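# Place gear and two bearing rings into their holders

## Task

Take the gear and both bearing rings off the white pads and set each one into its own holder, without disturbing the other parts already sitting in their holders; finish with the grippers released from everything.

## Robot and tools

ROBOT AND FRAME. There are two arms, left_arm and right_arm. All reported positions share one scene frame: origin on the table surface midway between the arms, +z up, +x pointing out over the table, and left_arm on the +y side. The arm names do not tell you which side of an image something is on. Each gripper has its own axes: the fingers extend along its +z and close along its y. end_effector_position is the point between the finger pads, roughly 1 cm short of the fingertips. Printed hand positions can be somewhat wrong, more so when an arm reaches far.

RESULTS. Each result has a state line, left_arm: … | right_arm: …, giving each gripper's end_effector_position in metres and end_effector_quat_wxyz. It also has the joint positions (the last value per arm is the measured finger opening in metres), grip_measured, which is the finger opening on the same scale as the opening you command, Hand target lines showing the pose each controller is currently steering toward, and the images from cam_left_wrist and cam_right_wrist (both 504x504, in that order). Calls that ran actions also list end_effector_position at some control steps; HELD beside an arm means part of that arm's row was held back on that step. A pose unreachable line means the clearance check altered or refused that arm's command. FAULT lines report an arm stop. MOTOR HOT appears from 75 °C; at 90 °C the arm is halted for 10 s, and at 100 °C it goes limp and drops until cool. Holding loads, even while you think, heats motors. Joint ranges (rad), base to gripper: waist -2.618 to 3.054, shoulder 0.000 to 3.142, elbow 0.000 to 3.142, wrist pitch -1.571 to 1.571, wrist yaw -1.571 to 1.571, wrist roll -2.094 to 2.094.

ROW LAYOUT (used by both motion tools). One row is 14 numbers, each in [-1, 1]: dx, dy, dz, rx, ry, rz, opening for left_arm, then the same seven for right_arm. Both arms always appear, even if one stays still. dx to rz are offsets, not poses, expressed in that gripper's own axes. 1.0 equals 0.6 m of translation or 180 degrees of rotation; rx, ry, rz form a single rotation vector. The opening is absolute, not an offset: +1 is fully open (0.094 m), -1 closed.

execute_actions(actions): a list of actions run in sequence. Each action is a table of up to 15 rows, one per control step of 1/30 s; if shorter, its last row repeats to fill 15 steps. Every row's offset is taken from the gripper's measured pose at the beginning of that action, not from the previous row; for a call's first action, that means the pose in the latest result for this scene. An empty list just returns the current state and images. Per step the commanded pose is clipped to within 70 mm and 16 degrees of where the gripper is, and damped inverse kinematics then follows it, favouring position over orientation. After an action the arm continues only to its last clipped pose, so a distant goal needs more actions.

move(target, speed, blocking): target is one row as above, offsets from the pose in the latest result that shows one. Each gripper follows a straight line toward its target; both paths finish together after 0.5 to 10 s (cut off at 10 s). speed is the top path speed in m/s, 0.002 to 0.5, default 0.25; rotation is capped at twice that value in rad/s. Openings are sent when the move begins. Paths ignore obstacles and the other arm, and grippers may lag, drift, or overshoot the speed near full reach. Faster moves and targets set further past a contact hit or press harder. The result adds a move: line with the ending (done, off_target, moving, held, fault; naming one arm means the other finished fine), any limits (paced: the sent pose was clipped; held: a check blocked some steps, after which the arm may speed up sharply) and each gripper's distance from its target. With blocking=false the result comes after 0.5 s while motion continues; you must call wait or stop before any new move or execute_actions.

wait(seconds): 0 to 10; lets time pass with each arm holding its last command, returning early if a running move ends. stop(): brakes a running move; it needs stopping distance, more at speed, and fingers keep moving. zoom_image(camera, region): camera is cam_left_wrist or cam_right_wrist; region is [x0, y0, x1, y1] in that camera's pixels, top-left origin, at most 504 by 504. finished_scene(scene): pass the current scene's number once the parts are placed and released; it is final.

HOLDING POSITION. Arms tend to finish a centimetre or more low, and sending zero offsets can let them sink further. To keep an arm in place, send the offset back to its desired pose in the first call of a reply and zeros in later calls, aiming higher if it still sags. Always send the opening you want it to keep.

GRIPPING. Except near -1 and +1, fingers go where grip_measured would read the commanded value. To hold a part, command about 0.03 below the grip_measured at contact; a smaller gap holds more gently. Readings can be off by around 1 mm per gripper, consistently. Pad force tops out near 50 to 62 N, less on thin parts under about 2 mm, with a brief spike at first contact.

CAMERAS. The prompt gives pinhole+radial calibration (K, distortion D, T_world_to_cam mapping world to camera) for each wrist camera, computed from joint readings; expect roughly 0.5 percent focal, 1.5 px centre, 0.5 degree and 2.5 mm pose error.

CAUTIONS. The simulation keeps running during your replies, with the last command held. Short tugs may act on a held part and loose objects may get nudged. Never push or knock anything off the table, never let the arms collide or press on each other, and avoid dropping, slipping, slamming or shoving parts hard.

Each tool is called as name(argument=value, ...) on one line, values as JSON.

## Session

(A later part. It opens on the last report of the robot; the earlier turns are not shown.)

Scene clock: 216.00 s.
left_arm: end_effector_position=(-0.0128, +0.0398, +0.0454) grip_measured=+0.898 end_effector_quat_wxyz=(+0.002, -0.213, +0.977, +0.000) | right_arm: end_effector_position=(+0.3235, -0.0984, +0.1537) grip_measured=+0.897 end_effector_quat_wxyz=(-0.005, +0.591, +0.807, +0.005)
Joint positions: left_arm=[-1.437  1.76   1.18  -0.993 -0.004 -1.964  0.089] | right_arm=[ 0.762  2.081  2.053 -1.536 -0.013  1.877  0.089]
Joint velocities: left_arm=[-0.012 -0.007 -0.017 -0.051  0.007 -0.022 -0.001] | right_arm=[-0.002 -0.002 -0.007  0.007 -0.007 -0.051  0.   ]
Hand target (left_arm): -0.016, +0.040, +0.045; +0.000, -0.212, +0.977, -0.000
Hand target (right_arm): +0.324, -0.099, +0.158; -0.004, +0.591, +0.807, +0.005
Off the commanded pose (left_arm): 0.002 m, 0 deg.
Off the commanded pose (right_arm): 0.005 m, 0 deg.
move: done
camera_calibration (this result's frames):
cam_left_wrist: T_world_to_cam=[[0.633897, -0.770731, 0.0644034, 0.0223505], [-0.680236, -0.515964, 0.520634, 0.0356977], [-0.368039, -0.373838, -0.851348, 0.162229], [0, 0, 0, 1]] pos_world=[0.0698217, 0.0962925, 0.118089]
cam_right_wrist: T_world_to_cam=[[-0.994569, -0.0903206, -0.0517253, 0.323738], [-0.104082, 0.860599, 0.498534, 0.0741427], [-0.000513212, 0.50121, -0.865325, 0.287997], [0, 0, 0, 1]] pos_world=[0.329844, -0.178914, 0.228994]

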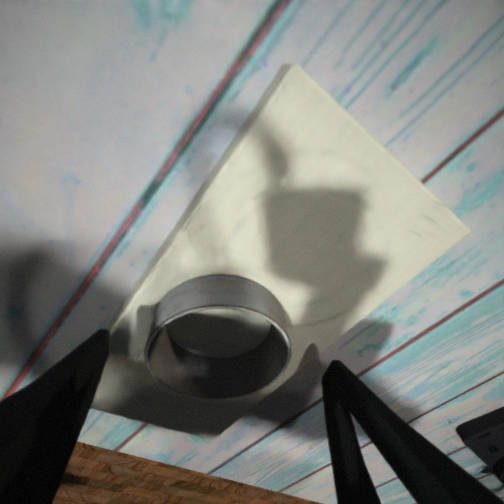

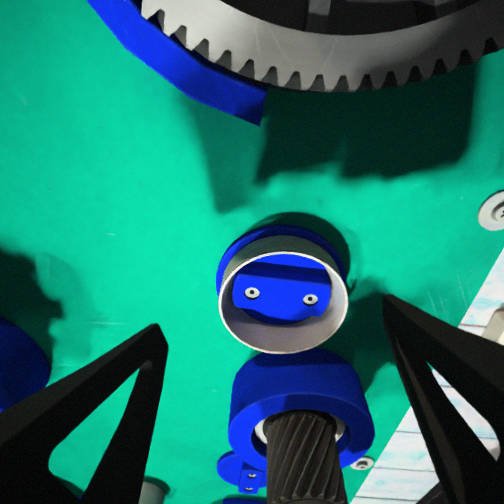

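execute_actions(actions=[[[0.006,0,0.001,0,0,0,0.9,0,0,-0.008,0,0,0,0.9],[0.008,0,0.003,0,0,0,0.9,0,0,-0.008,0,0,0,0.9],[0.010,0,0.006,0,0,0,0.85,0,0,-0.008,0,0,0,0.9],[0.012,0,0.009,0,0,0,0.8,0,0,-0.008,0,0,0,0.9],[0.014,0,0.012,0,0,0,0.75,0,0,-0.008,0,0,0,0.9],[0.015,0,0.015,0,0,0,0.7,0,0,-0.008,0,0,0,0.9],[0.015,0,0.018,0,0,0,0.65,0,0,-0.008,0,0,0,0.9],[0.015,0,0.021,0,0,0,0.6,0,0,-0.008,0,0,0,0.9],[0.015,0,0.023,0,0,0,0.6,0,0,-0.008,0,0,0,0.9],[0.015,0,0.025,0,0,0,0.6,0,0,-0.008,0,0,0,0.9]]])

Scene clock: 220.13 s.
left_arm: end_effector_position=(-0.0185, +0.0352, +0.0342) grip_measured=+0.602 end_effector_quat_wxyz=(+0.002, -0.214, +0.977, -0.002) | right_arm: end_effector_position=(+0.3233, -0.0982, +0.1537) grip_measured=+0.897 end_effector_quat_wxyz=(-0.006, +0.591, +0.807, +0.006)
Joint positions: left_arm=[-1.456  1.787  1.165 -0.946 -0.004 -1.984  0.075] | right_arm=[ 0.762  2.081  2.053 -1.536 -0.015  1.877  0.089]
Joint velocities: left_arm=[ 0.002  0.017 -0.012 -0.007  0.066 -0.081 -0.   ] | right_arm=[-0.002 -0.012  0.007 -0.037 -0.022 -0.007  0.   ]
Hand target (left_arm): -0.021, +0.036, +0.031; +0.003, -0.213, +0.977, +0.000
Hand target (right_arm): +0.323, -0.098, +0.158; -0.005, +0.591, +0.807, +0.005
Off the commanded pose (left_arm): 0.005 m, 0 deg.
Off the commanded pose (right_arm): 0.005 m, 0 deg.
Step readings (end_effector_position):
0: left_arm (-0.0128, +0.0395, +0.0454) | right_arm (+0.3235, -0.0984, +0.1537)
1: left_arm (-0.0128, +0.0395, +0.0454) | right_arm (+0.3235, -0.0984, +0.1537)
2: left_arm (-0.0129, +0.0395, +0.0454) | right_arm (+0.3234, -0.0983, +0.1537)
4: left_arm (-0.0138, +0.0387, +0.0454) | right_arm (+0.3234, -0.0983, +0.1537)
8: left_arm (-0.0177, +0.0351, +0.0426) | right_arm (+0.3234, -0.0982, +0.1537)
15: end_effector_position above
camera_calibration (this result's frames):
cam_left_wrist: T_world_to_cam=[[0.634477, -0.769912, 0.068367, 0.0230089], [-0.679908, -0.51385, 0.523148, 0.0350756], [-0.367648, -0.378409, -0.849495, 0.148918], [0, 0, 0, 1]] pos_world=[0.063999, 0.0920903, 0.106582]
cam_right_wrist: T_world_to_cam=[[-0.994624, -0.0902532, -0.0507753, 0.323447], [-0.103545, 0.859819, 0.49999, 0.0734067], [-0.00146818, 0.50256, -0.864541, 0.288182], [0, 0, 0, 1]] pos_world=[0.329732, -0.178753, 0.228866]

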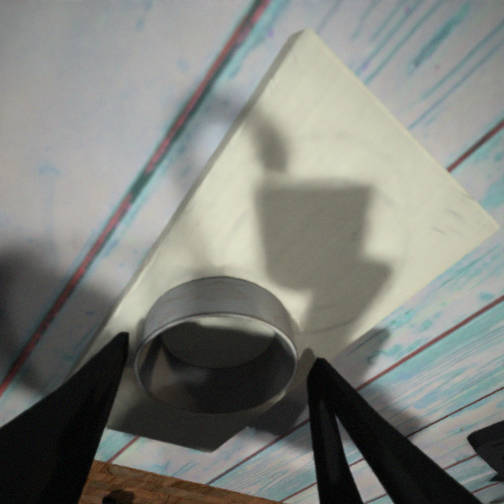

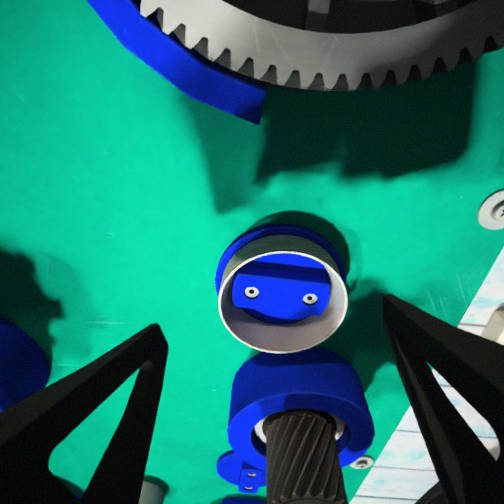

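execute_actions(actions=[[[0.002,0.002,0.007,0,0,0,0.55,0,0,-0.008,0,0,0,0.9],[0.002,0.002,0.009,0,0,0,0.52,0,0,-0.008,0,0,0,0.9],[0.002,0.002,0.011,0,0,0,0.5,0,0,-0.008,0,0,0,0.9],[0.002,0.002,0.013,0,0,0,0.48,0,0,-0.008,0,0,0,0.9],[0.002,0.002,0.014,0,0,0,0.46,0,0,-0.008,0,0,0,0.9],[0.002,0.002,0.014,0,0,0,0.44,0,0,-0.008,0,0,0,0.9],[0.002,0.002,0.014,0,0,0,0.42,0,0,-0.008,0,0,0,0.9],[0.002,0.002,0.014,0,0,0,0.40,0,0,-0.008,0,0,0,0.9],[0.002,0.002,0.014,0,0,0,0.37,0,0,-0.008,0,0,0,0.9],[0.002,0.002,0.014,0,0,0,0.34,0,0,-0.008,0,0,0,0.9],[0.002,0.002,0.014,0,0,0,0.31,0,0,-0.008,0,0,0,0.9],[0.002,0.002,0.014,0,0,0,0.28,0,0,-0.008,0,0,0,0.9],[0.002,0.002,0.014,0,0,0,0.25,0,0,-0.008,0,0,0,0.9]]])

Scene clock: 221.63 s.
left_arm: end_effector_position=(-0.0185, +0.0333, +0.0307) grip_measured=+0.285 end_effector_quat_wxyz=(+0.001, -0.214, +0.977, -0.009) | right_arm: end_effector_position=(+0.3231, -0.0979, +0.1537) grip_measured=+0.897 end_effector_quat_wxyz=(-0.007, +0.591, +0.807, +0.006)
Joint positions: left_arm=[-1.456  1.787  1.15  -0.918 -0.004 -1.985  0.06 ] | right_arm=[ 0.762  2.081  2.053 -1.536 -0.017  1.877  0.089]
Joint velocities: left_arm=[-0.012 -0.002 -0.012 -0.022  0.007  0.037 -0.   ] | right_arm=[ 0.002 -0.012 -0.007  0.022 -0.066  0.081 -0.001]
Hand target (left_arm): -0.020, +0.036, +0.026; +0.002, -0.213, +0.977, -0.002
Hand target (right_arm): +0.323, -0.098, +0.158; -0.006, +0.591, +0.807, +0.006
Off the commanded pose (left_arm): 0.006 m, 1 deg.
Off the commanded pose (right_arm): 0.005 m, 0 deg.
Step readings (end_effector_position):
0: left_arm (-0.0185, +0.0334, +0.0341) | right_arm (+0.3233, -0.0982, +0.1537)
1: left_arm (-0.0185, +0.0333, +0.0341) | right_arm (+0.3233, -0.0981, +0.1537)
2: left_arm (-0.0185, +0.0329, +0.0341) | right_arm (+0.3232, -0.0980, +0.1537)
4: left_arm (-0.0185, +0.0324, +0.0333) | right_arm (+0.3232, -0.0980, +0.1537)
8: left_arm (-0.0185, +0.0340, +0.0308) | right_arm (+0.3232, -0.0979, +0.1537)
15: end_effector_position above
camera_calibration (this result's frames):
cam_left_wrist: T_world_to_cam=[[0.635634, -0.767961, 0.0787771, 0.0214349], [-0.679244, -0.507855, 0.529822, 0.0355974], [-0.366875, -0.390282, -0.844442, 0.145482], [0, 0, 0, 1]] pos_world=[0.0639282, 0.0913184, 0.102302]
cam_right_wrist: T_world_to_cam=[[-0.994678, -0.0901872, -0.0498252, 0.323156], [-0.103007, 0.859036, 0.501445, 0.0726706], [-0.0024223, 0.503908, -0.863754, 0.288366], [0, 0, 0, 1]] pos_world=[0.32962, -0.178592, 0.228738]

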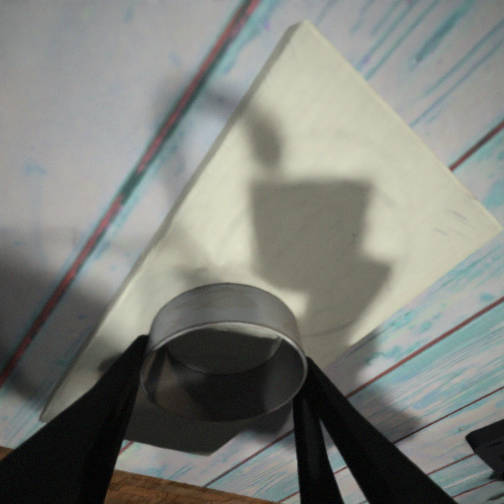

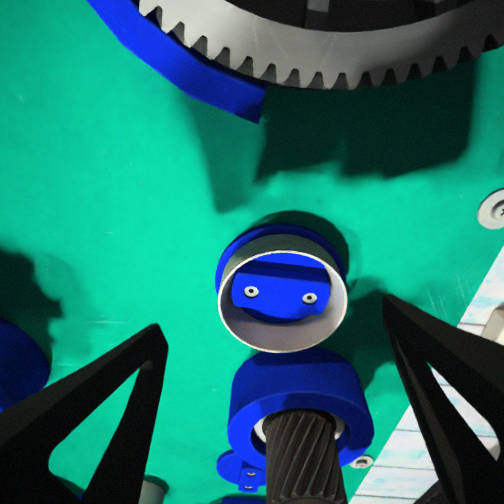

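execute_actions(actions=[[[0,0,-0.005,0,0,0,0.24,0,0,-0.008,0,0,0,0.9],[0,0,-0.015,0,0,0,0.24,0,0,-0.008,0,0,0,0.9],[0,0,-0.026,0,0,0,0.24,0,0,-0.008,0,0,0,0.9],[0,0,-0.038,0,0,0,0.24,0,0,-0.008,0,0,0,0.9],[-0.002,0.001,-0.051,0,0,-0.001,0.24,0,0,-0.008,0,0,0,0.9],[-0.006,0.002,-0.064,0,0,-0.003,0.24,0,0,-0.008,0,0,0,0.9],[-0.012,0.004,-0.078,0,0,-0.006,0.24,0,0,-0.008,0,0,0,0.9],[-0.020,0.007,-0.092,0,0,-0.010,0.24,0,0,-0.008,0,0,0,0.9],[-0.029,0.011,-0.106,0,0,-0.014,0.24,0,0,-0.008,0,0,0,0.9],[-0.039,0.015,-0.120,0,0,-0.019,0.24,0,0,-0.008,0,0,0,0.9],[-0.050,0.019,-0.133,0,0,-0.025,0.24,0,0,-0.008,0,0,0,0.9],[-0.062,0.023,-0.146,0,0,-0.031,0.24,0,0,-0.008,0,0,0,0.9],[-0.075,0.028,-0.158,0,0,-0.037,0.24,0,0,-0.008,0,0,0,0.9],[-0.088,0.033,-0.169,0,0,-0.044,0.24,0,0,-0.008,0,0,0,0.9],[-0.102,0.038,-0.179,0,0,-0.051,0.24,0,0,-0.008,0,0,0,0.9]],[[-0.05,0.012,-0.045,0,0,-0.02,0.24,0,0,-0.004,0,0,0,0.9],[-0.066,0.015,-0.052,0,0,-0.03,0.24,0,0,-0.004,0,0,0,0.9],[-0.082,0.018,-0.058,0,0,-0.04,0.24,0,0,-0.004,0,0,0,0.9],[-0.098,0.020,-0.063,0,0,-0.05,0.24,0,0,-0.004,0,0,0,0.9],[-0.114,0.021,-0.067,0,0,-0.06,0.24,0,0,-0.004,0,0,0,0.9],[-0.130,0.021,-0.070,0,0,-0.07,0.24,0,0,-0.004,0,0,0,0.9],[-0.146,0.021,-0.070,0,0,-0.08,0.24,0,0,-0.004,0,0,0,0.9],[-0.162,0.020,-0.070,0,0,-0.09,0.24,0,0,-0.004,0,0,0,0.9],[-0.178,0.018,-0.070,0,0,-0.10,0.24,0,0,-0.004,0,0,0,0.9],[-0.194,0.016,-0.070,0,0,-0.11,0.24,0,0,-0.004,0,0,0,0.9],[-0.210,0.013,-0.070,0,0,-0.12,0.24,0,0,-0.004,0,0,0,0.9],[-0.226,0.010,-0.070,0,0,-0.13,0.24,0,0,-0.004,0,0,0,0.9],[-0.242,0.006,-0.070,0,0,-0.14,0.24,0,0,-0.004,0,0,0,0.9],[-0.258,0.002,-0.070,0,0,-0.15,0.24,0,0,-0.004,0,0,0,0.9],[-0.272,-0.002,-0.070,0,0,-0.16,0.24,0,0,-0.004,0,0,0,0.9]]])

Scene clock: 225.90 s.
left_arm: end_effector_position=(+0.1339, +0.1364, +0.1321) grip_measured=+0.285 end_effector_quat_wxyz=(-0.014, -0.486, +0.874, -0.022) | right_arm: end_effector_position=(+0.3227, -0.0973, +0.1537) grip_measured=+0.897 end_effector_quat_wxyz=(-0.009, +0.591, +0.807, +0.006)
Joint positions: left_arm=[-0.805  1.503  1.256 -1.285  0.034 -1.918  0.06 ] | right_arm=[ 0.762  2.081  2.053 -1.536 -0.021  1.877  0.089]
Joint velocities: left_arm=[ 1.038  0.212  0.183 -0.183  0.11   0.081  0.   ] | right_arm=[-0.007  0.002 -0.002 -0.022 -0.022  0.051  0.   ]
Hand target (left_arm): +0.148, +0.141, +0.136; -0.022, -0.500, +0.865, -0.019
Hand target (right_arm): +0.323, -0.098, +0.156; -0.008, +0.591, +0.807, +0.006
Off the commanded pose (left_arm): 0.021 m, 2 deg.
Off the commanded pose (right_arm): 0.002 m, 0 deg.
Step readings (end_effector_position; steps 1 to 15: 1st action; 16 to 30: 2nd action):
0: left_arm (-0.0185, +0.0332, +0.0307) | right_arm (+0.3231, -0.0979, +0.1537)
1: left_arm (-0.0185, +0.0332, +0.0307) | right_arm (+0.3231, -0.0978, +0.1537)
2: left_arm (-0.0185, +0.0334, +0.0307) | right_arm (+0.3231, -0.0978, +0.1537)
4: left_arm (-0.0185, +0.0358, +0.0315) | right_arm (+0.3230, -0.0977, +0.1537)
8: left_arm (-0.0178, +0.0393, +0.0450) | right_arm (+0.3230, -0.0977, +0.1537)
15: left_arm (+0.0126, +0.0550, +0.1030) | right_arm (+0.3229, -0.0976, +0.1537)
16: left_arm (+0.0196, +0.0589, +0.1097) | right_arm (+0.3229, -0.0975, +0.1537)
17: left_arm (+0.0270, +0.0629, +0.1153) | right_arm (+0.3229, -0.0975, +0.1537)
19: left_arm (+0.0425, +0.0729, +0.1235) | right_arm (+0.3228, -0.0974, +0.1537)
23: left_arm (+0.0754, +0.0960, +0.1319) | right_arm (+0.3228, -0.0974, +0.1537)
30: end_effector_position above
camera_calibration (this result's frames):
cam_left_wrist: T_world_to_cam=[[0.954619, -0.28807, 0.0756173, -0.112057], [-0.278967, -0.775942, 0.565767, 0.115912], [-0.104306, -0.561187, -0.821091, 0.312288], [0, 0, 0, 1]] pos_world=[0.171881, 0.232913, 0.199311]
cam_right_wrist: T_world_to_cam=[[-0.994783, -0.0900598, -0.0479244, 0.322572], [-0.101925, 0.857464, 0.504348, 0.0711979], [-0.00432799, 0.506601, -0.86217, 0.28873], [0, 0, 0, 1]] pos_world=[0.329395, -0.17827, 0.228484]

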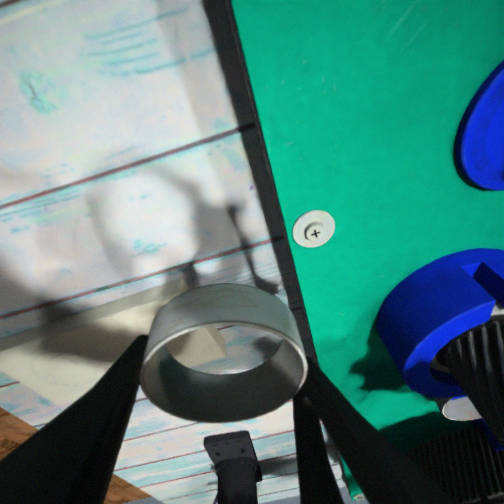

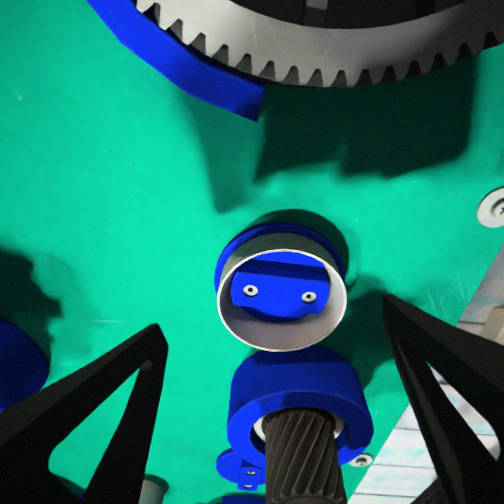

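move(target=[-0.1797,-0.2030,0.017,0.0004,-0.0151,-0.1379,0.24,0,0,-0.004,0,0,0,0.9], speed=0.3)

Scene clock: 228.57 s.
left_arm: end_effector_position=(+0.2882, +0.1594, +0.1104) grip_measured=+0.285 end_effector_quat_wxyz=(+0.015, +0.660, -0.752, +0.003) | right_arm: end_effector_position=(+0.3225, -0.0970, +0.1537) grip_measured=+0.897 end_effector_quat_wxyz=(-0.010, +0.591, +0.807, +0.007)
Joint positions: left_arm=[-0.428  1.938  1.672 -1.31   0.031 -1.965  0.06 ] | right_arm=[ 0.762  2.081  2.053 -1.536 -0.022  1.877  0.089]
Joint velocities: left_arm=[-0.012  0.007 -0.002 -0.066  0.051 -0.037 -0.   ] | right_arm=[ 0.002 -0.002  0.007 -0.066  0.051 -0.051  0.   ]
Hand target (left_arm): +0.292, +0.161, +0.120; -0.005, -0.663, +0.749, -0.006
Hand target (right_arm): +0.323, -0.097, +0.156; -0.009, +0.591, +0.807, +0.007
Off the commanded pose (left_arm): 0.012 m, 2 deg.
Off the commanded pose (right_arm): 0.002 m, 0 deg.
move: off_target (left_arm)
camera_calibration (this result's frames):
cam_left_wrist: T_world_to_cam=[[0.990756, 0.129414, 0.0406722, -0.324217], [0.0867708, -0.835042, 0.5433, 0.0955972], [0.104274, -0.534749, -0.838553, 0.261123], [0, 0, 0, 1]] pos_world=[0.285697, 0.261421, 0.180214]
cam_right_wrist: T_world_to_cam=[[-0.994834, -0.0899982, -0.0469738, 0.322279], [-0.101382, 0.856674, 0.505797, 0.0704614], [-0.00527955, 0.507946, -0.861373, 0.288909], [0, 0, 0, 1]] pos_world=[0.329283, -0.178108, 0.228358]

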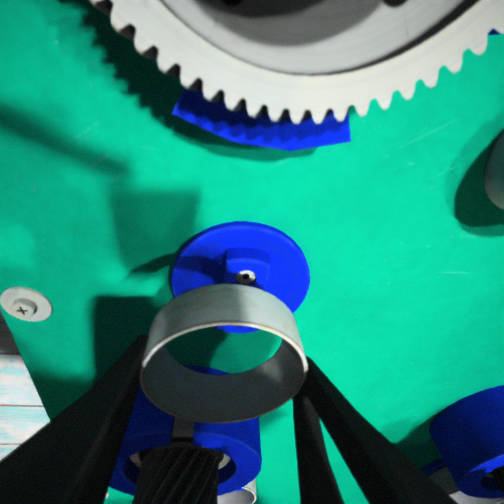

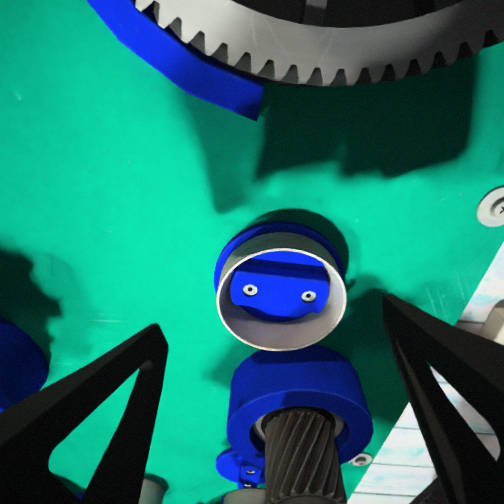

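zoom_image(camera="cam_left_wrist", region=[130, 210, 330, 430])

Region (130, 210, 330, 430) of cam_left_wrist's 504x504 image, scaled by 2.291, with more detail than that image has; it fills the left 458 columns of this view, and the rest is white.

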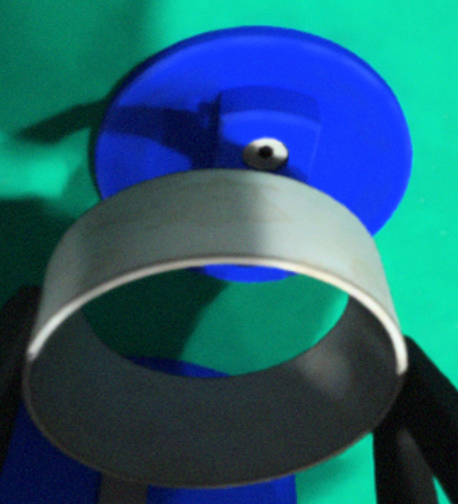

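execute_actions(actions=[[[-0.0070,-0.0095,-0.0144,0.0103,-0.0067,0,0.24,0,0,-0.003,0,0,0,0.9],[-0.0071,-0.0105,-0.0128,0.0111,-0.0069,0,0.24,0,0,-0.003,0,0,0,0.9],[-0.0073,-0.0115,-0.0112,0.0119,-0.0070,0,0.24,0,0,-0.003,0,0,0,0.9],[-0.0074,-0.0125,-0.0096,0.0127,-0.0072,0,0.24,0,0,-0.003,0,0,0,0.9],[-0.0076,-0.0135,-0.0080,0.0135,-0.0074,0,0.24,0,0,-0.003,0,0,0,0.9],[-0.0077,-0.0145,-0.0064,0.0144,-0.0076,0,0.24,0,0,-0.003,0,0,0,0.9],[-0.0079,-0.0155,-0.0048,0.0152,-0.0078,0,0.24,0,0,-0.003,0,0,0,0.9],[-0.0080,-0.0165,-0.0032,0.0160,-0.0079,0,0.24,0,0,-0.003,0,0,0,0.9],[-0.0082,-0.0175,-0.0016,0.0168,-0.0081,0,0.24,0,0,-0.003,0,0,0,0.9],[-0.0083,-0.0185,0.0,0.0176,-0.0083,0,0.24,0,0,-0.003,0,0,0,0.9]]])

wait(seconds=0.2)

Scene clock: 237.77 s.
left_arm: end_effector_position=(+0.2980, +0.1583, +0.1104) grip_measured=+0.285 end_effector_quat_wxyz=(-0.001, +0.660, -0.751, +0.016) | right_arm: end_effector_position=(+0.3223, -0.0968, +0.1537) grip_measured=+0.897 end_effector_quat_wxyz=(-0.010, +0.591, +0.807, +0.007)
Joint positions: left_arm=[-0.428  1.938  1.672 -1.274  0.009 -1.966  0.06 ] | right_arm=[ 0.762  2.081  2.053 -1.536 -0.024  1.877  0.089]
Joint velocities: left_arm=[ 0.002 -0.012  0.002 -0.007 -0.066  0.037 -0.   ] | right_arm=[-0.007  0.002  0.012  0.037  0.007 -0.081  0.001]
Hand target (left_arm): +0.300, +0.163, +0.110; +0.012, -0.660, +0.751, -0.015
Hand target (right_arm): +0.323, -0.097, +0.156; -0.010, +0.591, +0.807, +0.007
Off the commanded pose (left_arm): 0.005 m, 1 deg.
Off the commanded pose (right_arm): 0.002 m, 0 deg.
Step readings (end_effector_position):
0: left_arm (+0.2877, +0.1597, +0.1104) | right_arm (+0.3225, -0.0970, +0.1537)
1: left_arm (+0.2878, +0.1599, +0.1104) | right_arm (+0.3225, -0.0970, +0.1537)
2: left_arm (+0.2881, +0.1602, +0.1104) | right_arm (+0.3225, -0.0970, +0.1537)
4: left_arm (+0.2887, +0.1607, +0.1104) | right_arm (+0.3224, -0.0969, +0.1537)
8: left_arm (+0.2919, +0.1603, +0.1103) | right_arm (+0.3224, -0.0968, +0.1537)
15: end_effector_position above
camera_calibration (this result's frames):
cam_left_wrist: T_world_to_cam=[[0.98795, 0.130776, 0.0827759, -0.337786], [0.0648716, -0.835472, 0.54569, 0.100141], [0.14052, -0.533745, -0.833889, 0.248069], [0, 0, 0, 1]] pos_world=[0.292361, 0.260245, 0.180176]
cam_right_wrist: T_world_to_cam=[[-0.994883, -0.0899382, -0.0460231, 0.321986], [-0.100837, 0.855883, 0.507244, 0.0697247], [-0.00623026, 0.509289, -0.860573, 0.289087], [0, 0, 0, 1]] pos_world=[0.32917, -0.177946, 0.228232]

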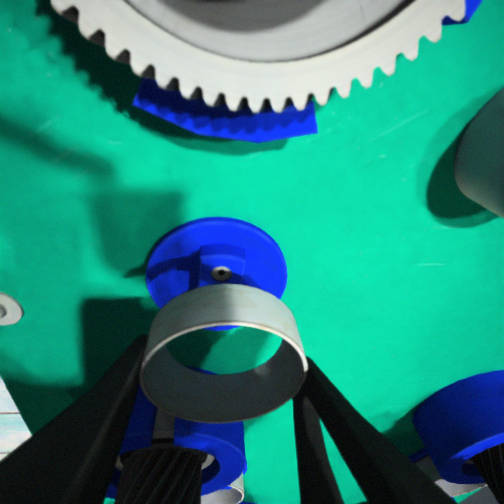

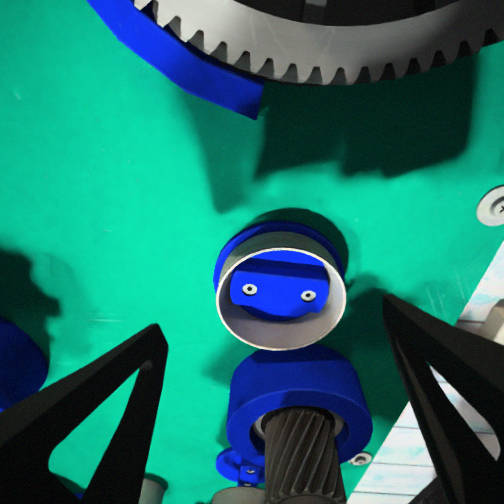

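Scene clock: 237.97 s.
left_arm: end_effector_position=(+0.2991, +0.1579, +0.1105) grip_measured=+0.285 end_effector_quat_wxyz=(-0.002, +0.660, -0.751, +0.018) | right_arm: end_effector_position=(+0.3223, -0.0968, +0.1537) grip_measured=+0.897 end_effector_quat_wxyz=(-0.010, +0.591, +0.807, +0.007)
Joint positions: left_arm=[-0.428  1.938  1.672 -1.27   0.007 -1.966  0.06 ] | right_arm=[ 0.762  2.081  2.053 -1.536 -0.024  1.877  0.089]
Joint velocities: left_arm=[ 0.007  0.007 -0.002  0.007 -0.022  0.066 -0.002] | right_arm=[ 0.007  0.032  0.002  0.007  0.007 -0.007 -0.001]
Hand target (left_arm): +0.300, +0.163, +0.110; +0.012, -0.660, +0.751, -0.015
Hand target (right_arm): +0.323, -0.097, +0.156; -0.010, +0.591, +0.807, +0.007
Off the commanded pose (left_arm): 0.005 m, 1 deg.
Off the commanded pose (right_arm): 0.002 m, 0 deg.
wait: 0.20 s; at rest by 0.17 s
camera_calibration (this result's frames):
cam_left_wrist: T_world_to_cam=[[0.98756, 0.130925, 0.0870846, -0.339194], [0.0624261, -0.834758, 0.547067, 0.100189], [0.144319, -0.534825, -0.832547, 0.246622], [0, 0, 0, 1]] pos_world=[0.293128, 0.259942, 0.180053]
cam_right_wrist: T_world_to_cam=[[-0.994883, -0.0899382, -0.0460231, 0.321986], [-0.100837, 0.855883, 0.507244, 0.0697247], [-0.00623026, 0.509289, -0.860573, 0.289087], [0, 0, 0, 1]] pos_world=[0.32917, -0.177946, 0.228232]

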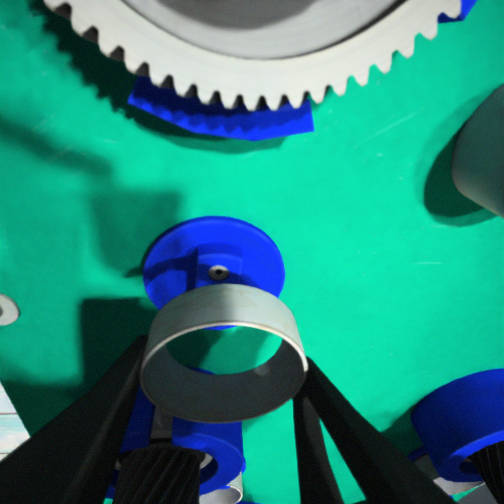

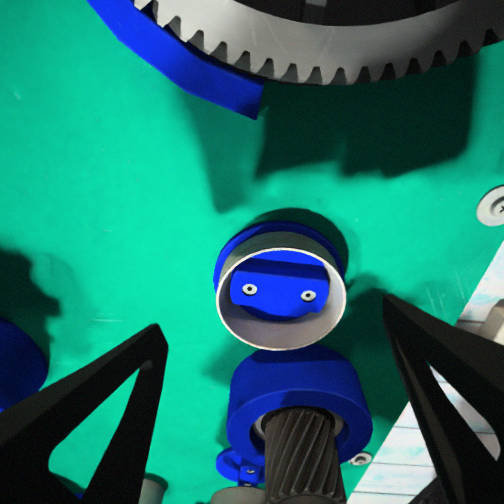

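execute_actions(actions=[])

Scene clock: 240.00 s.
left_arm: end_effector_position=(+0.2993, +0.1579, +0.1105) grip_measured=+0.285 end_effector_quat_wxyz=(-0.003, +0.660, -0.751, +0.018) | right_arm: end_effector_position=(+0.3223, -0.0968, +0.1537) grip_measured=+0.897 end_effector_quat_wxyz=(-0.010, +0.591, +0.807, +0.007)
Joint positions: left_arm=[-0.428  1.938  1.672 -1.269  0.007 -1.966  0.06 ] | right_arm=[ 0.762  2.081  2.053 -1.536 -0.024  1.877  0.089]
Joint velocities: left_arm=[-0.012  0.002 -0.002 -0.037  0.007  0.095 -0.001] | right_arm=[ 0.007  0.007  0.007  0.066  0.066  0.022 -0.   ]
Hand target (left_arm): +0.300, +0.163, +0.110; +0.012, -0.660, +0.751, -0.015
Hand target (right_arm): +0.323, -0.097, +0.156; -0.010, +0.591, +0.807, +0.007
Off the commanded pose (left_arm): 0.005 m, 1 deg.
Off the commanded pose (right_arm): 0.002 m, 0 deg.
camera_calibration (this result's frames):
cam_left_wrist: T_world_to_cam=[[0.987465, 0.130928, 0.0881502, -0.339517], [0.0618792, -0.834908, 0.5469, 0.100396], [0.145202, -0.53459, -0.832544, 0.246304], [0, 0, 0, 1]] pos_world=[0.293285, 0.259945, 0.18008]
cam_right_wrist: T_world_to_cam=[[-0.994883, -0.0899382, -0.0460231, 0.321986], [-0.100837, 0.855883, 0.507244, 0.0697247], [-0.00623026, 0.509289, -0.860573, 0.289087], [0, 0, 0, 1]] pos_world=[0.32917, -0.177946, 0.228232]

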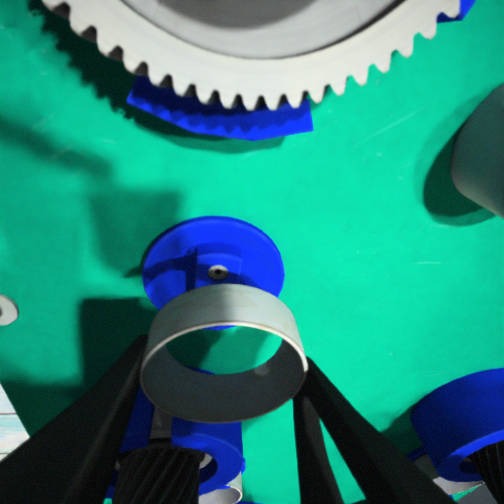

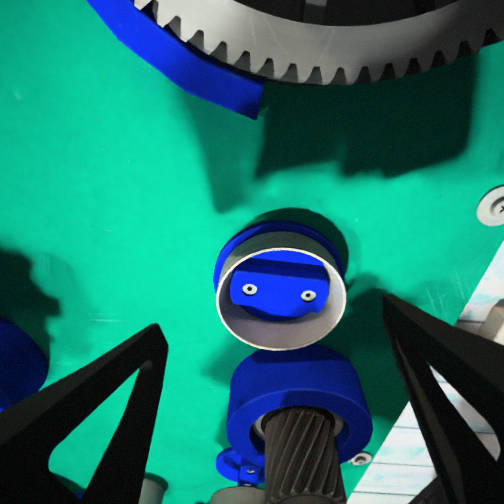

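zoom_image(camera="cam_left_wrist", region=[120, 190, 330, 400])

Region (120, 190, 330, 400) of cam_left_wrist's 504x504 image, scaled by 2.400, with more detail than that image has.

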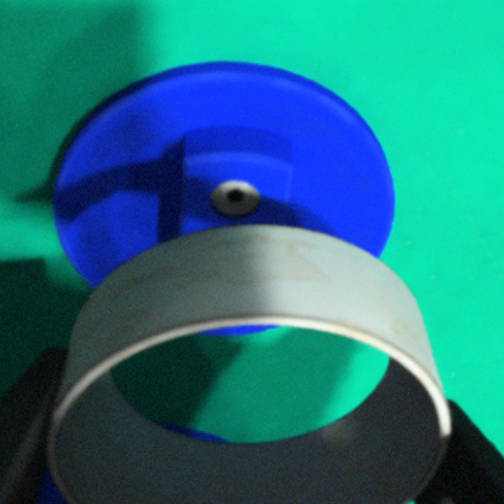

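execute_actions(actions=[[[-0.0088,0.0007,0.0017,0.0018,-0.0058,0,0.24,0,0,-0.003,0,0,0,0.9],[-0.0091,0.0015,0.0025,0.0012,-0.0061,0,0.24,0,0,-0.003,0,0,0,0.9],[-0.0094,0.0022,0.0034,0.0006,-0.0063,0,0.24,0,0,-0.003,0,0,0,0.9],[-0.0097,0.0030,0.0043,0.0000,-0.0066,0,0.24,0,0,-0.003,0,0,0,0.9],[-0.0100,0.0037,0.0051,-0.0006,-0.0068,0,0.24,0,0,-0.003,0,0,0,0.9],[-0.0104,0.0044,0.0060,-0.0012,-0.0070,0,0.24,0,0,-0.003,0,0,0,0.9],[-0.0107,0.0052,0.0069,-0.0018,-0.0073,0,0.24,0,0,-0.003,0,0,0,0.9],[-0.0110,0.0059,0.0078,-0.0024,-0.0075,0,0.24,0,0,-0.003,0,0,0,0.9],[-0.0113,0.0067,0.0086,-0.0030,-0.0078,0,0.24,0,0,-0.003,0,0,0,0.9],[-0.0116,0.0074,0.0095,-0.0035,-0.0080,0,0.24,0,0,-0.003,0,0,0,0.9]]])

Scene clock: 246.23 s.
left_arm: end_effector_position=(+0.2942, +0.1609, +0.1036) grip_measured=+0.285 end_effector_quat_wxyz=(+0.001, +0.660, -0.751, +0.008) | right_arm: end_effector_position=(+0.3222, -0.0965, +0.1537) grip_measured=+0.897 end_effector_quat_wxyz=(-0.011, +0.591, +0.807, +0.007)
Joint positions: left_arm=[-0.428  1.938  1.646 -1.265  0.007 -1.966  0.06 ] | right_arm=[ 0.762  2.081  2.053 -1.536 -0.026  1.877  0.089]
Joint velocities: left_arm=[-0.002  0.012  0.007  0.007 -0.022 -0.037 -0.001] | right_arm=[-0.022  0.002  0.007  0.022 -0.095 -0.007  0.   ]
Hand target (left_arm): +0.296, +0.165, +0.104; +0.008, -0.660, +0.751, -0.006
Hand target (right_arm): +0.322, -0.097, +0.156; -0.010, +0.591, +0.807, +0.007
Off the commanded pose (left_arm): 0.005 m, 1 deg.
Off the commanded pose (right_arm): 0.002 m, 0 deg.
Step readings (end_effector_position):
0: left_arm (+0.2993, +0.1579, +0.1105) | right_arm (+0.3223, -0.0968, +0.1537)
1: left_arm (+0.2992, +0.1580, +0.1101) | right_arm (+0.3223, -0.0968, +0.1537)
2: left_arm (+0.2990, +0.1581, +0.1095) | right_arm (+0.3223, -0.0967, +0.1537)
4: left_arm (+0.2978, +0.1588, +0.1078) | right_arm (+0.3223, -0.0966, +0.1537)
8: left_arm (+0.2956, +0.1601, +0.1053) | right_arm (+0.3222, -0.0965, +0.1537)
15: end_effector_position above
camera_calibration (this result's frames):
cam_left_wrist: T_world_to_cam=[[0.989032, 0.130021, 0.0700696, -0.332661], [0.0726047, -0.841117, 0.535958, 0.105937], [0.128622, -0.524993, -0.841332, 0.247168], [0, 0, 0, 1]] pos_world=[0.289529, 0.262119, 0.174482]
cam_right_wrist: T_world_to_cam=[[-0.994923, -0.0898913, -0.0452624, 0.321751], [-0.1004, 0.855248, 0.5084, 0.0691352], [-0.0069902, 0.510363, -0.85993, 0.289229], [0, 0, 0, 1]] pos_world=[0.32908, -0.177817, 0.228131]

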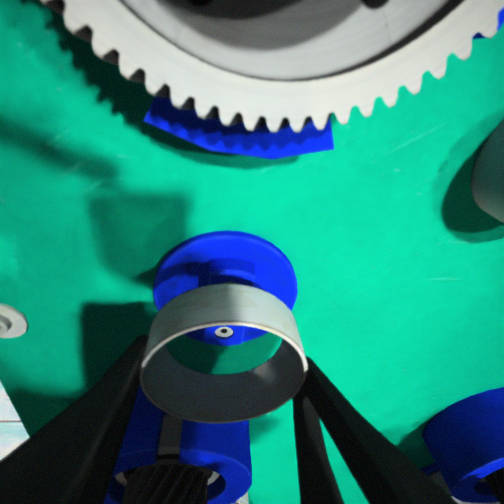

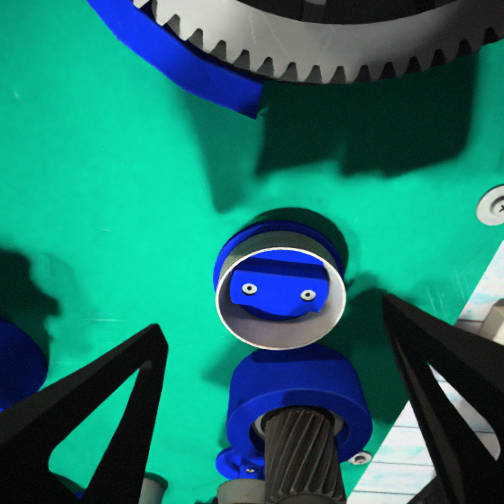

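zoom_image(camera="cam_left_wrist", region=[120, 210, 330, 420])

Region (120, 210, 330, 420) of cam_left_wrist's 504x504 image, scaled by 2.400, with more detail than that image has.

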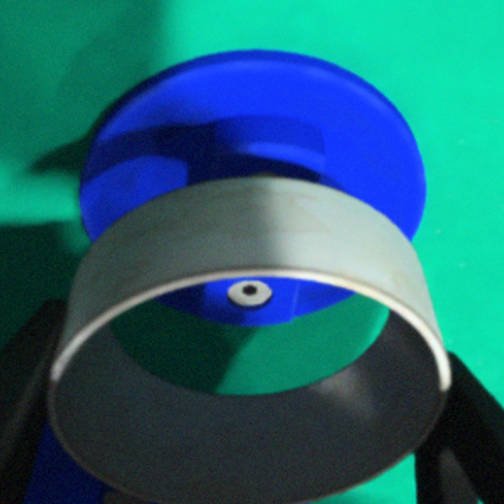

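execute_actions(actions=[[[-0.0083,-0.0022,-0.0015,0.0030,-0.0057,0,0.24,0,0,-0.003,0,0,0,0.9],[-0.0089,-0.0025,-0.0015,0.0033,-0.0063,0,0.24,0,0,-0.003,0,0,0,0.9],[-0.0094,-0.0027,-0.0015,0.0035,-0.0069,0,0.24,0,0,-0.003,0,0,0,0.9],[-0.0100,-0.0030,-0.0015,0.0038,-0.0075,0,0.24,0,0,-0.003,0,0,0,0.9],[-0.0106,-0.0032,-0.0015,0.0040,-0.0080,0,0.24,0,0,-0.003,0,0,0,0.9],[-0.0112,-0.0034,-0.0015,0.0042,-0.0086,0,0.24,0,0,-0.003,0,0,0,0.9],[-0.0118,-0.0037,-0.0015,0.0045,-0.0092,0,0.24,0,0,-0.003,0,0,0,0.9],[-0.0123,-0.0039,-0.0015,0.0047,-0.0098,0,0.24,0,0,-0.003,0,0,0,0.9],[-0.0129,-0.0042,-0.0015,0.0050,-0.0104,0,0.24,0,0,-0.003,0,0,0,0.9],[-0.0135,-0.0044,-0.0015,0.0052,-0.0110,0,0.24,0,0,-0.003,0,0,0,0.9]]])

Scene clock: 257.37 s.
left_arm: end_effector_position=(+0.2954, +0.1630, +0.1036) grip_measured=+0.285 end_effector_quat_wxyz=(-0.006, +0.660, -0.751, +0.005) | right_arm: end_effector_position=(+0.3220, -0.0963, +0.1537) grip_measured=+0.897 end_effector_quat_wxyz=(-0.012, +0.591, +0.807, +0.008)
Joint positions: left_arm=[-0.428  1.938  1.646 -1.265 -0.007 -1.966  0.06 ] | right_arm=[ 0.762  2.081  2.053 -1.536 -0.028  1.877  0.089]
Joint velocities: left_arm=[-0.022  0.012 -0.007  0.022  0.007  0.007  0.001] | right_arm=[-0.022 -0.017 -0.002  0.022  0.066  0.066 -0.003]
Hand target (left_arm): +0.298, +0.169, +0.104; +0.017, -0.660, +0.751, -0.002
Hand target (right_arm): +0.322, -0.097, +0.156; -0.011, +0.591, +0.807, +0.007
Off the commanded pose (left_arm): 0.006 m, 1 deg.
Off the commanded pose (right_arm): 0.002 m, 0 deg.
Step readings (end_effector_position):
0: left_arm (+0.2942, +0.1609, +0.1036) | right_arm (+0.3222, -0.0965, +0.1537)
1: left_arm (+0.2942, +0.1609, +0.1036) | right_arm (+0.3222, -0.0965, +0.1537)
2: left_arm (+0.2942, +0.1609, +0.1036) | right_arm (+0.3221, -0.0964, +0.1537)
4: left_arm (+0.2943, +0.1611, +0.1036) | right_arm (+0.3221, -0.0964, +0.1537)
8: left_arm (+0.2947, +0.1618, +0.1036) | right_arm (+0.3220, -0.0963, +0.1537)
15: end_effector_position above
camera_calibration (this result's frames):
cam_left_wrist: T_world_to_cam=[[0.988497, 0.129327, 0.0784131, -0.334742], [0.0691112, -0.847416, 0.526412, 0.110677], [0.134528, -0.514937, -0.846606, 0.245285], [0, 0, 0, 1]] pos_world=[0.290245, 0.263388, 0.175646]
cam_right_wrist: T_world_to_cam=[[-0.994971, -0.0898339, -0.0443114, 0.321456], [-0.0998529, 0.854452, 0.509844, 0.0683983], [-0.00793936, 0.511704, -0.859125, 0.289404], [0, 0, 0, 1]] pos_world=[0.328967, -0.177655, 0.228006]

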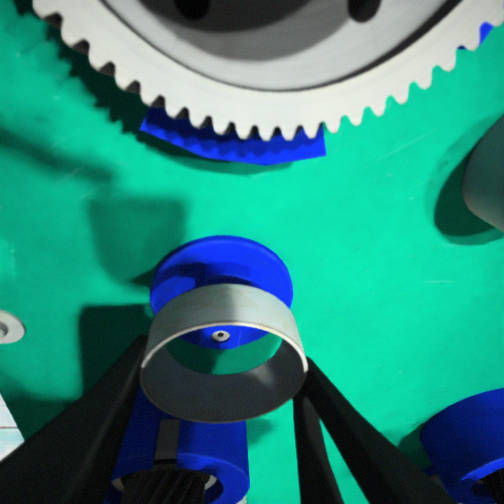

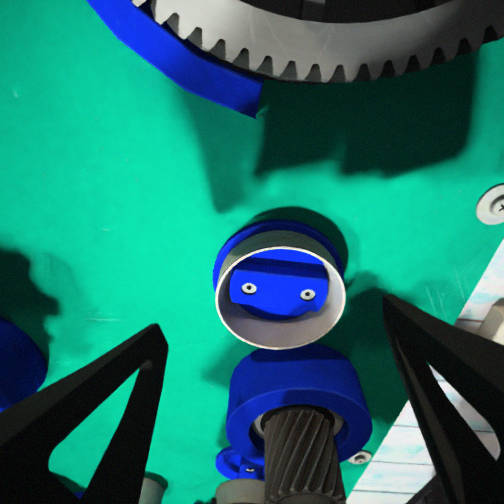

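execute_actions(actions=[[[-0.0101,-0.0027,-0.0004,0.0033,-0.0072,0,0.24,0,0,-0.003,0,0,0,0.9],[-0.0104,-0.0024,0.0007,0.0032,-0.0075,0,0.24,0,0,-0.003,0,0,0,0.9],[-0.0106,-0.0022,0.0018,0.0030,-0.0077,0,0.24,0,0,-0.003,0,0,0,0.9],[-0.0109,-0.0020,0.0028,0.0028,-0.0080,0,0.24,0,0,-0.003,0,0,0,0.9],[-0.0112,-0.0018,0.0039,0.0027,-0.0083,0,0.24,0,0,-0.003,0,0,0,0.9],[-0.0115,-0.0015,0.0050,0.0025,-0.0086,0,0.24,0,0,-0.003,0,0,0,0.9],[-0.0117,-0.0013,0.0061,0.0023,-0.0088,0,0.24,0,0,-0.003,0,0,0,0.9],[-0.0120,-0.0011,0.0072,0.0022,-0.0091,0,0.24,0,0,-0.003,0,0,0,0.9],[-0.0123,-0.0009,0.0083,0.0020,-0.0094,0,0.24,0,0,-0.003,0,0,0,0.9],[-0.0126,-0.0006,0.0093,0.0018,-0.0097,0,0.24,0,0,-0.003,0,0,0,0.9],[-0.0128,-0.0004,0.0104,0.0017,-0.0099,0,0.24,0,0,-0.003,0,0,0,0.9],[-0.0131,-0.0002,0.0115,0.0015,-0.0102,0,0.24,0,0,-0.003,0,0,0,0.9]]])

wait(seconds=0.3)

zoom_image(camera="cam_left_wrist", region=[120, 220, 330, 430])

Scene clock: 261.03 s.
left_arm: end_effector_position=(+0.2932, +0.1659, +0.0973) grip_measured=+0.285 end_effector_quat_wxyz=(-0.007, +0.660, -0.751, -0.001) | right_arm: end_effector_position=(+0.3218, -0.0960, +0.1538) grip_measured=+0.897 end_effector_quat_wxyz=(-0.013, +0.591, +0.807, +0.008)
Joint positions: left_arm=[-0.428  1.938  1.621 -1.252 -0.015 -1.966  0.06 ] | right_arm=[ 0.762  2.081  2.053 -1.536 -0.029  1.877  0.089]
Joint velocities: left_arm=[-0.007 -0.012 -0.027 -0.066 -0.066  0.022 -0.001] | right_arm=[0.012 0.007 0.002 0.007 0.022 0.051 0.   ]
Hand target (left_arm): +0.297, +0.171, +0.097; +0.019, -0.660, +0.751, +0.004
Hand target (right_arm): +0.322, -0.096, +0.156; -0.012, +0.591, +0.807, +0.008
Off the commanded pose (left_arm): 0.006 m, 1 deg.
Off the commanded pose (right_arm): 0.002 m, 0 deg.
Step readings (end_effector_position):
0: left_arm (+0.2956, +0.1634, +0.1036) | right_arm (+0.3220, -0.0963, +0.1537)
1: left_arm (+0.2956, +0.1634, +0.1036) | right_arm (+0.3220, -0.0962, +0.1537)
2: left_arm (+0.2956, +0.1634, +0.1036) | right_arm (+0.3220, -0.0962, +0.1537)
4: left_arm (+0.2958, +0.1634, +0.1036) | right_arm (+0.3219, -0.0961, +0.1538)
8: left_arm (+0.2952, +0.1642, +0.1011) | right_arm (+0.3218, -0.0960, +0.1538)
15: end_effector_position above
camera_calibration (this result's frames):
cam_left_wrist: T_world_to_cam=[[0.988962, 0.128411, 0.073919, -0.332012], [0.072405, -0.854107, 0.515033, 0.117887], [0.129271, -0.503996, -0.853977, 0.242152], [0, 0, 0, 1]] pos_world=[0.288508, 0.265366, 0.170618]
cam_right_wrist: T_world_to_cam=[[-0.995008, -0.0897891, -0.0435505, 0.321221], [-0.0994136, 0.853814, 0.510998, 0.0678087], [-0.00869805, 0.512776, -0.858478, 0.289543], [0, 0, 0, 1]] pos_world=[0.328877, -0.177525, 0.227906]

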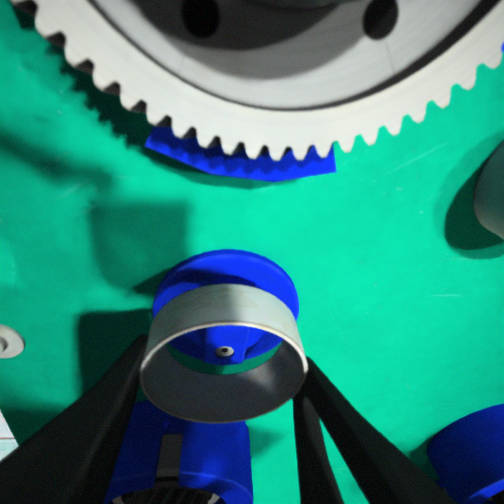

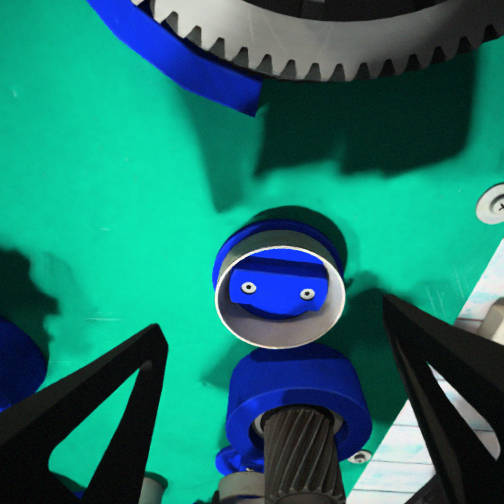

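Scene clock: 261.33 s.
left_arm: end_effector_position=(+0.2942, +0.1656, +0.0973) grip_measured=+0.285 end_effector_quat_wxyz=(-0.009, +0.660, -0.751, +0.000) | right_arm: end_effector_position=(+0.3218, -0.0960, +0.1538) grip_measured=+0.897 end_effector_quat_wxyz=(-0.013, +0.591, +0.807, +0.008)
Joint positions: left_arm=[-0.428  1.938  1.621 -1.247 -0.016 -1.966  0.06 ] | right_arm=[ 0.762  2.081  2.053 -1.536 -0.029  1.877  0.089]
Joint velocities: left_arm=[-0.007 -0.002 -0.007  0.037 -0.007 -0.051 -0.   ] | right_arm=[ 0.002 -0.012  0.002 -0.037  0.007 -0.022 -0.001]
Hand target (left_arm): +0.297, +0.171, +0.097; +0.019, -0.660, +0.751, +0.003
Hand target (right_arm): +0.322, -0.096, +0.156; -0.012, +0.591, +0.807, +0.008
Off the commanded pose (left_arm): 0.006 m, 1 deg.
Off the commanded pose (right_arm): 0.002 m, 0 deg.
wait: 0.30 s; at rest by 0.17 s
camera_calibration (this result's frames):
cam_left_wrist: T_world_to_cam=[[0.988643, 0.1285, 0.0779341, -0.333273], [0.0702407, -0.853533, 0.516282, 0.117935], [0.132862, -0.504944, -0.852865, 0.240845], [0, 0, 0, 1]] pos_world=[0.289205, 0.265101, 0.170494]
cam_right_wrist: T_world_to_cam=[[-0.995008, -0.0897891, -0.0435505, 0.321221], [-0.0994136, 0.853814, 0.510998, 0.0678087], [-0.00869805, 0.512776, -0.858478, 0.289543], [0, 0, 0, 1]] pos_world=[0.328877, -0.177525, 0.227906]

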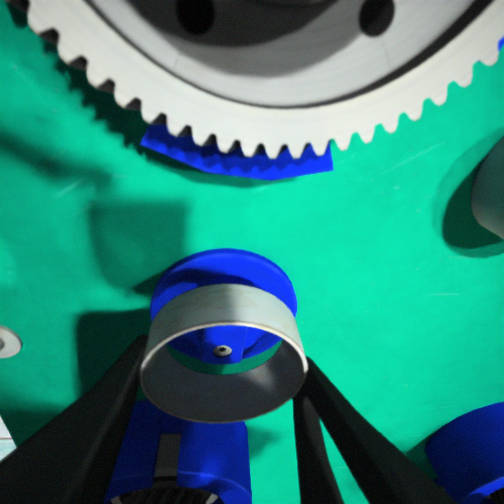

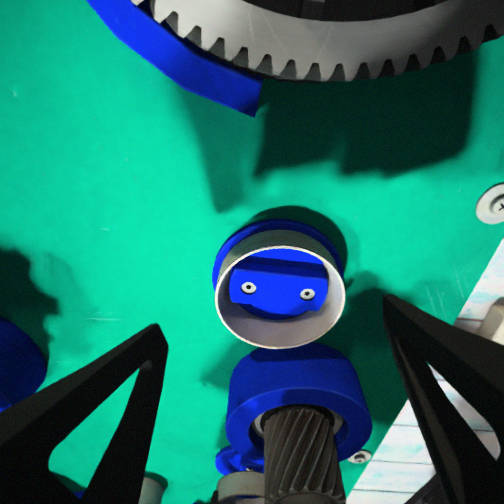

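Region (120, 220, 330, 430) of cam_left_wrist's 504x504 image, scaled by 2.400, with more detail than that image has.

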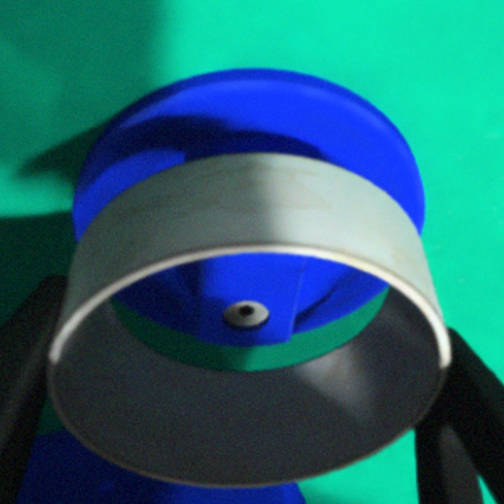

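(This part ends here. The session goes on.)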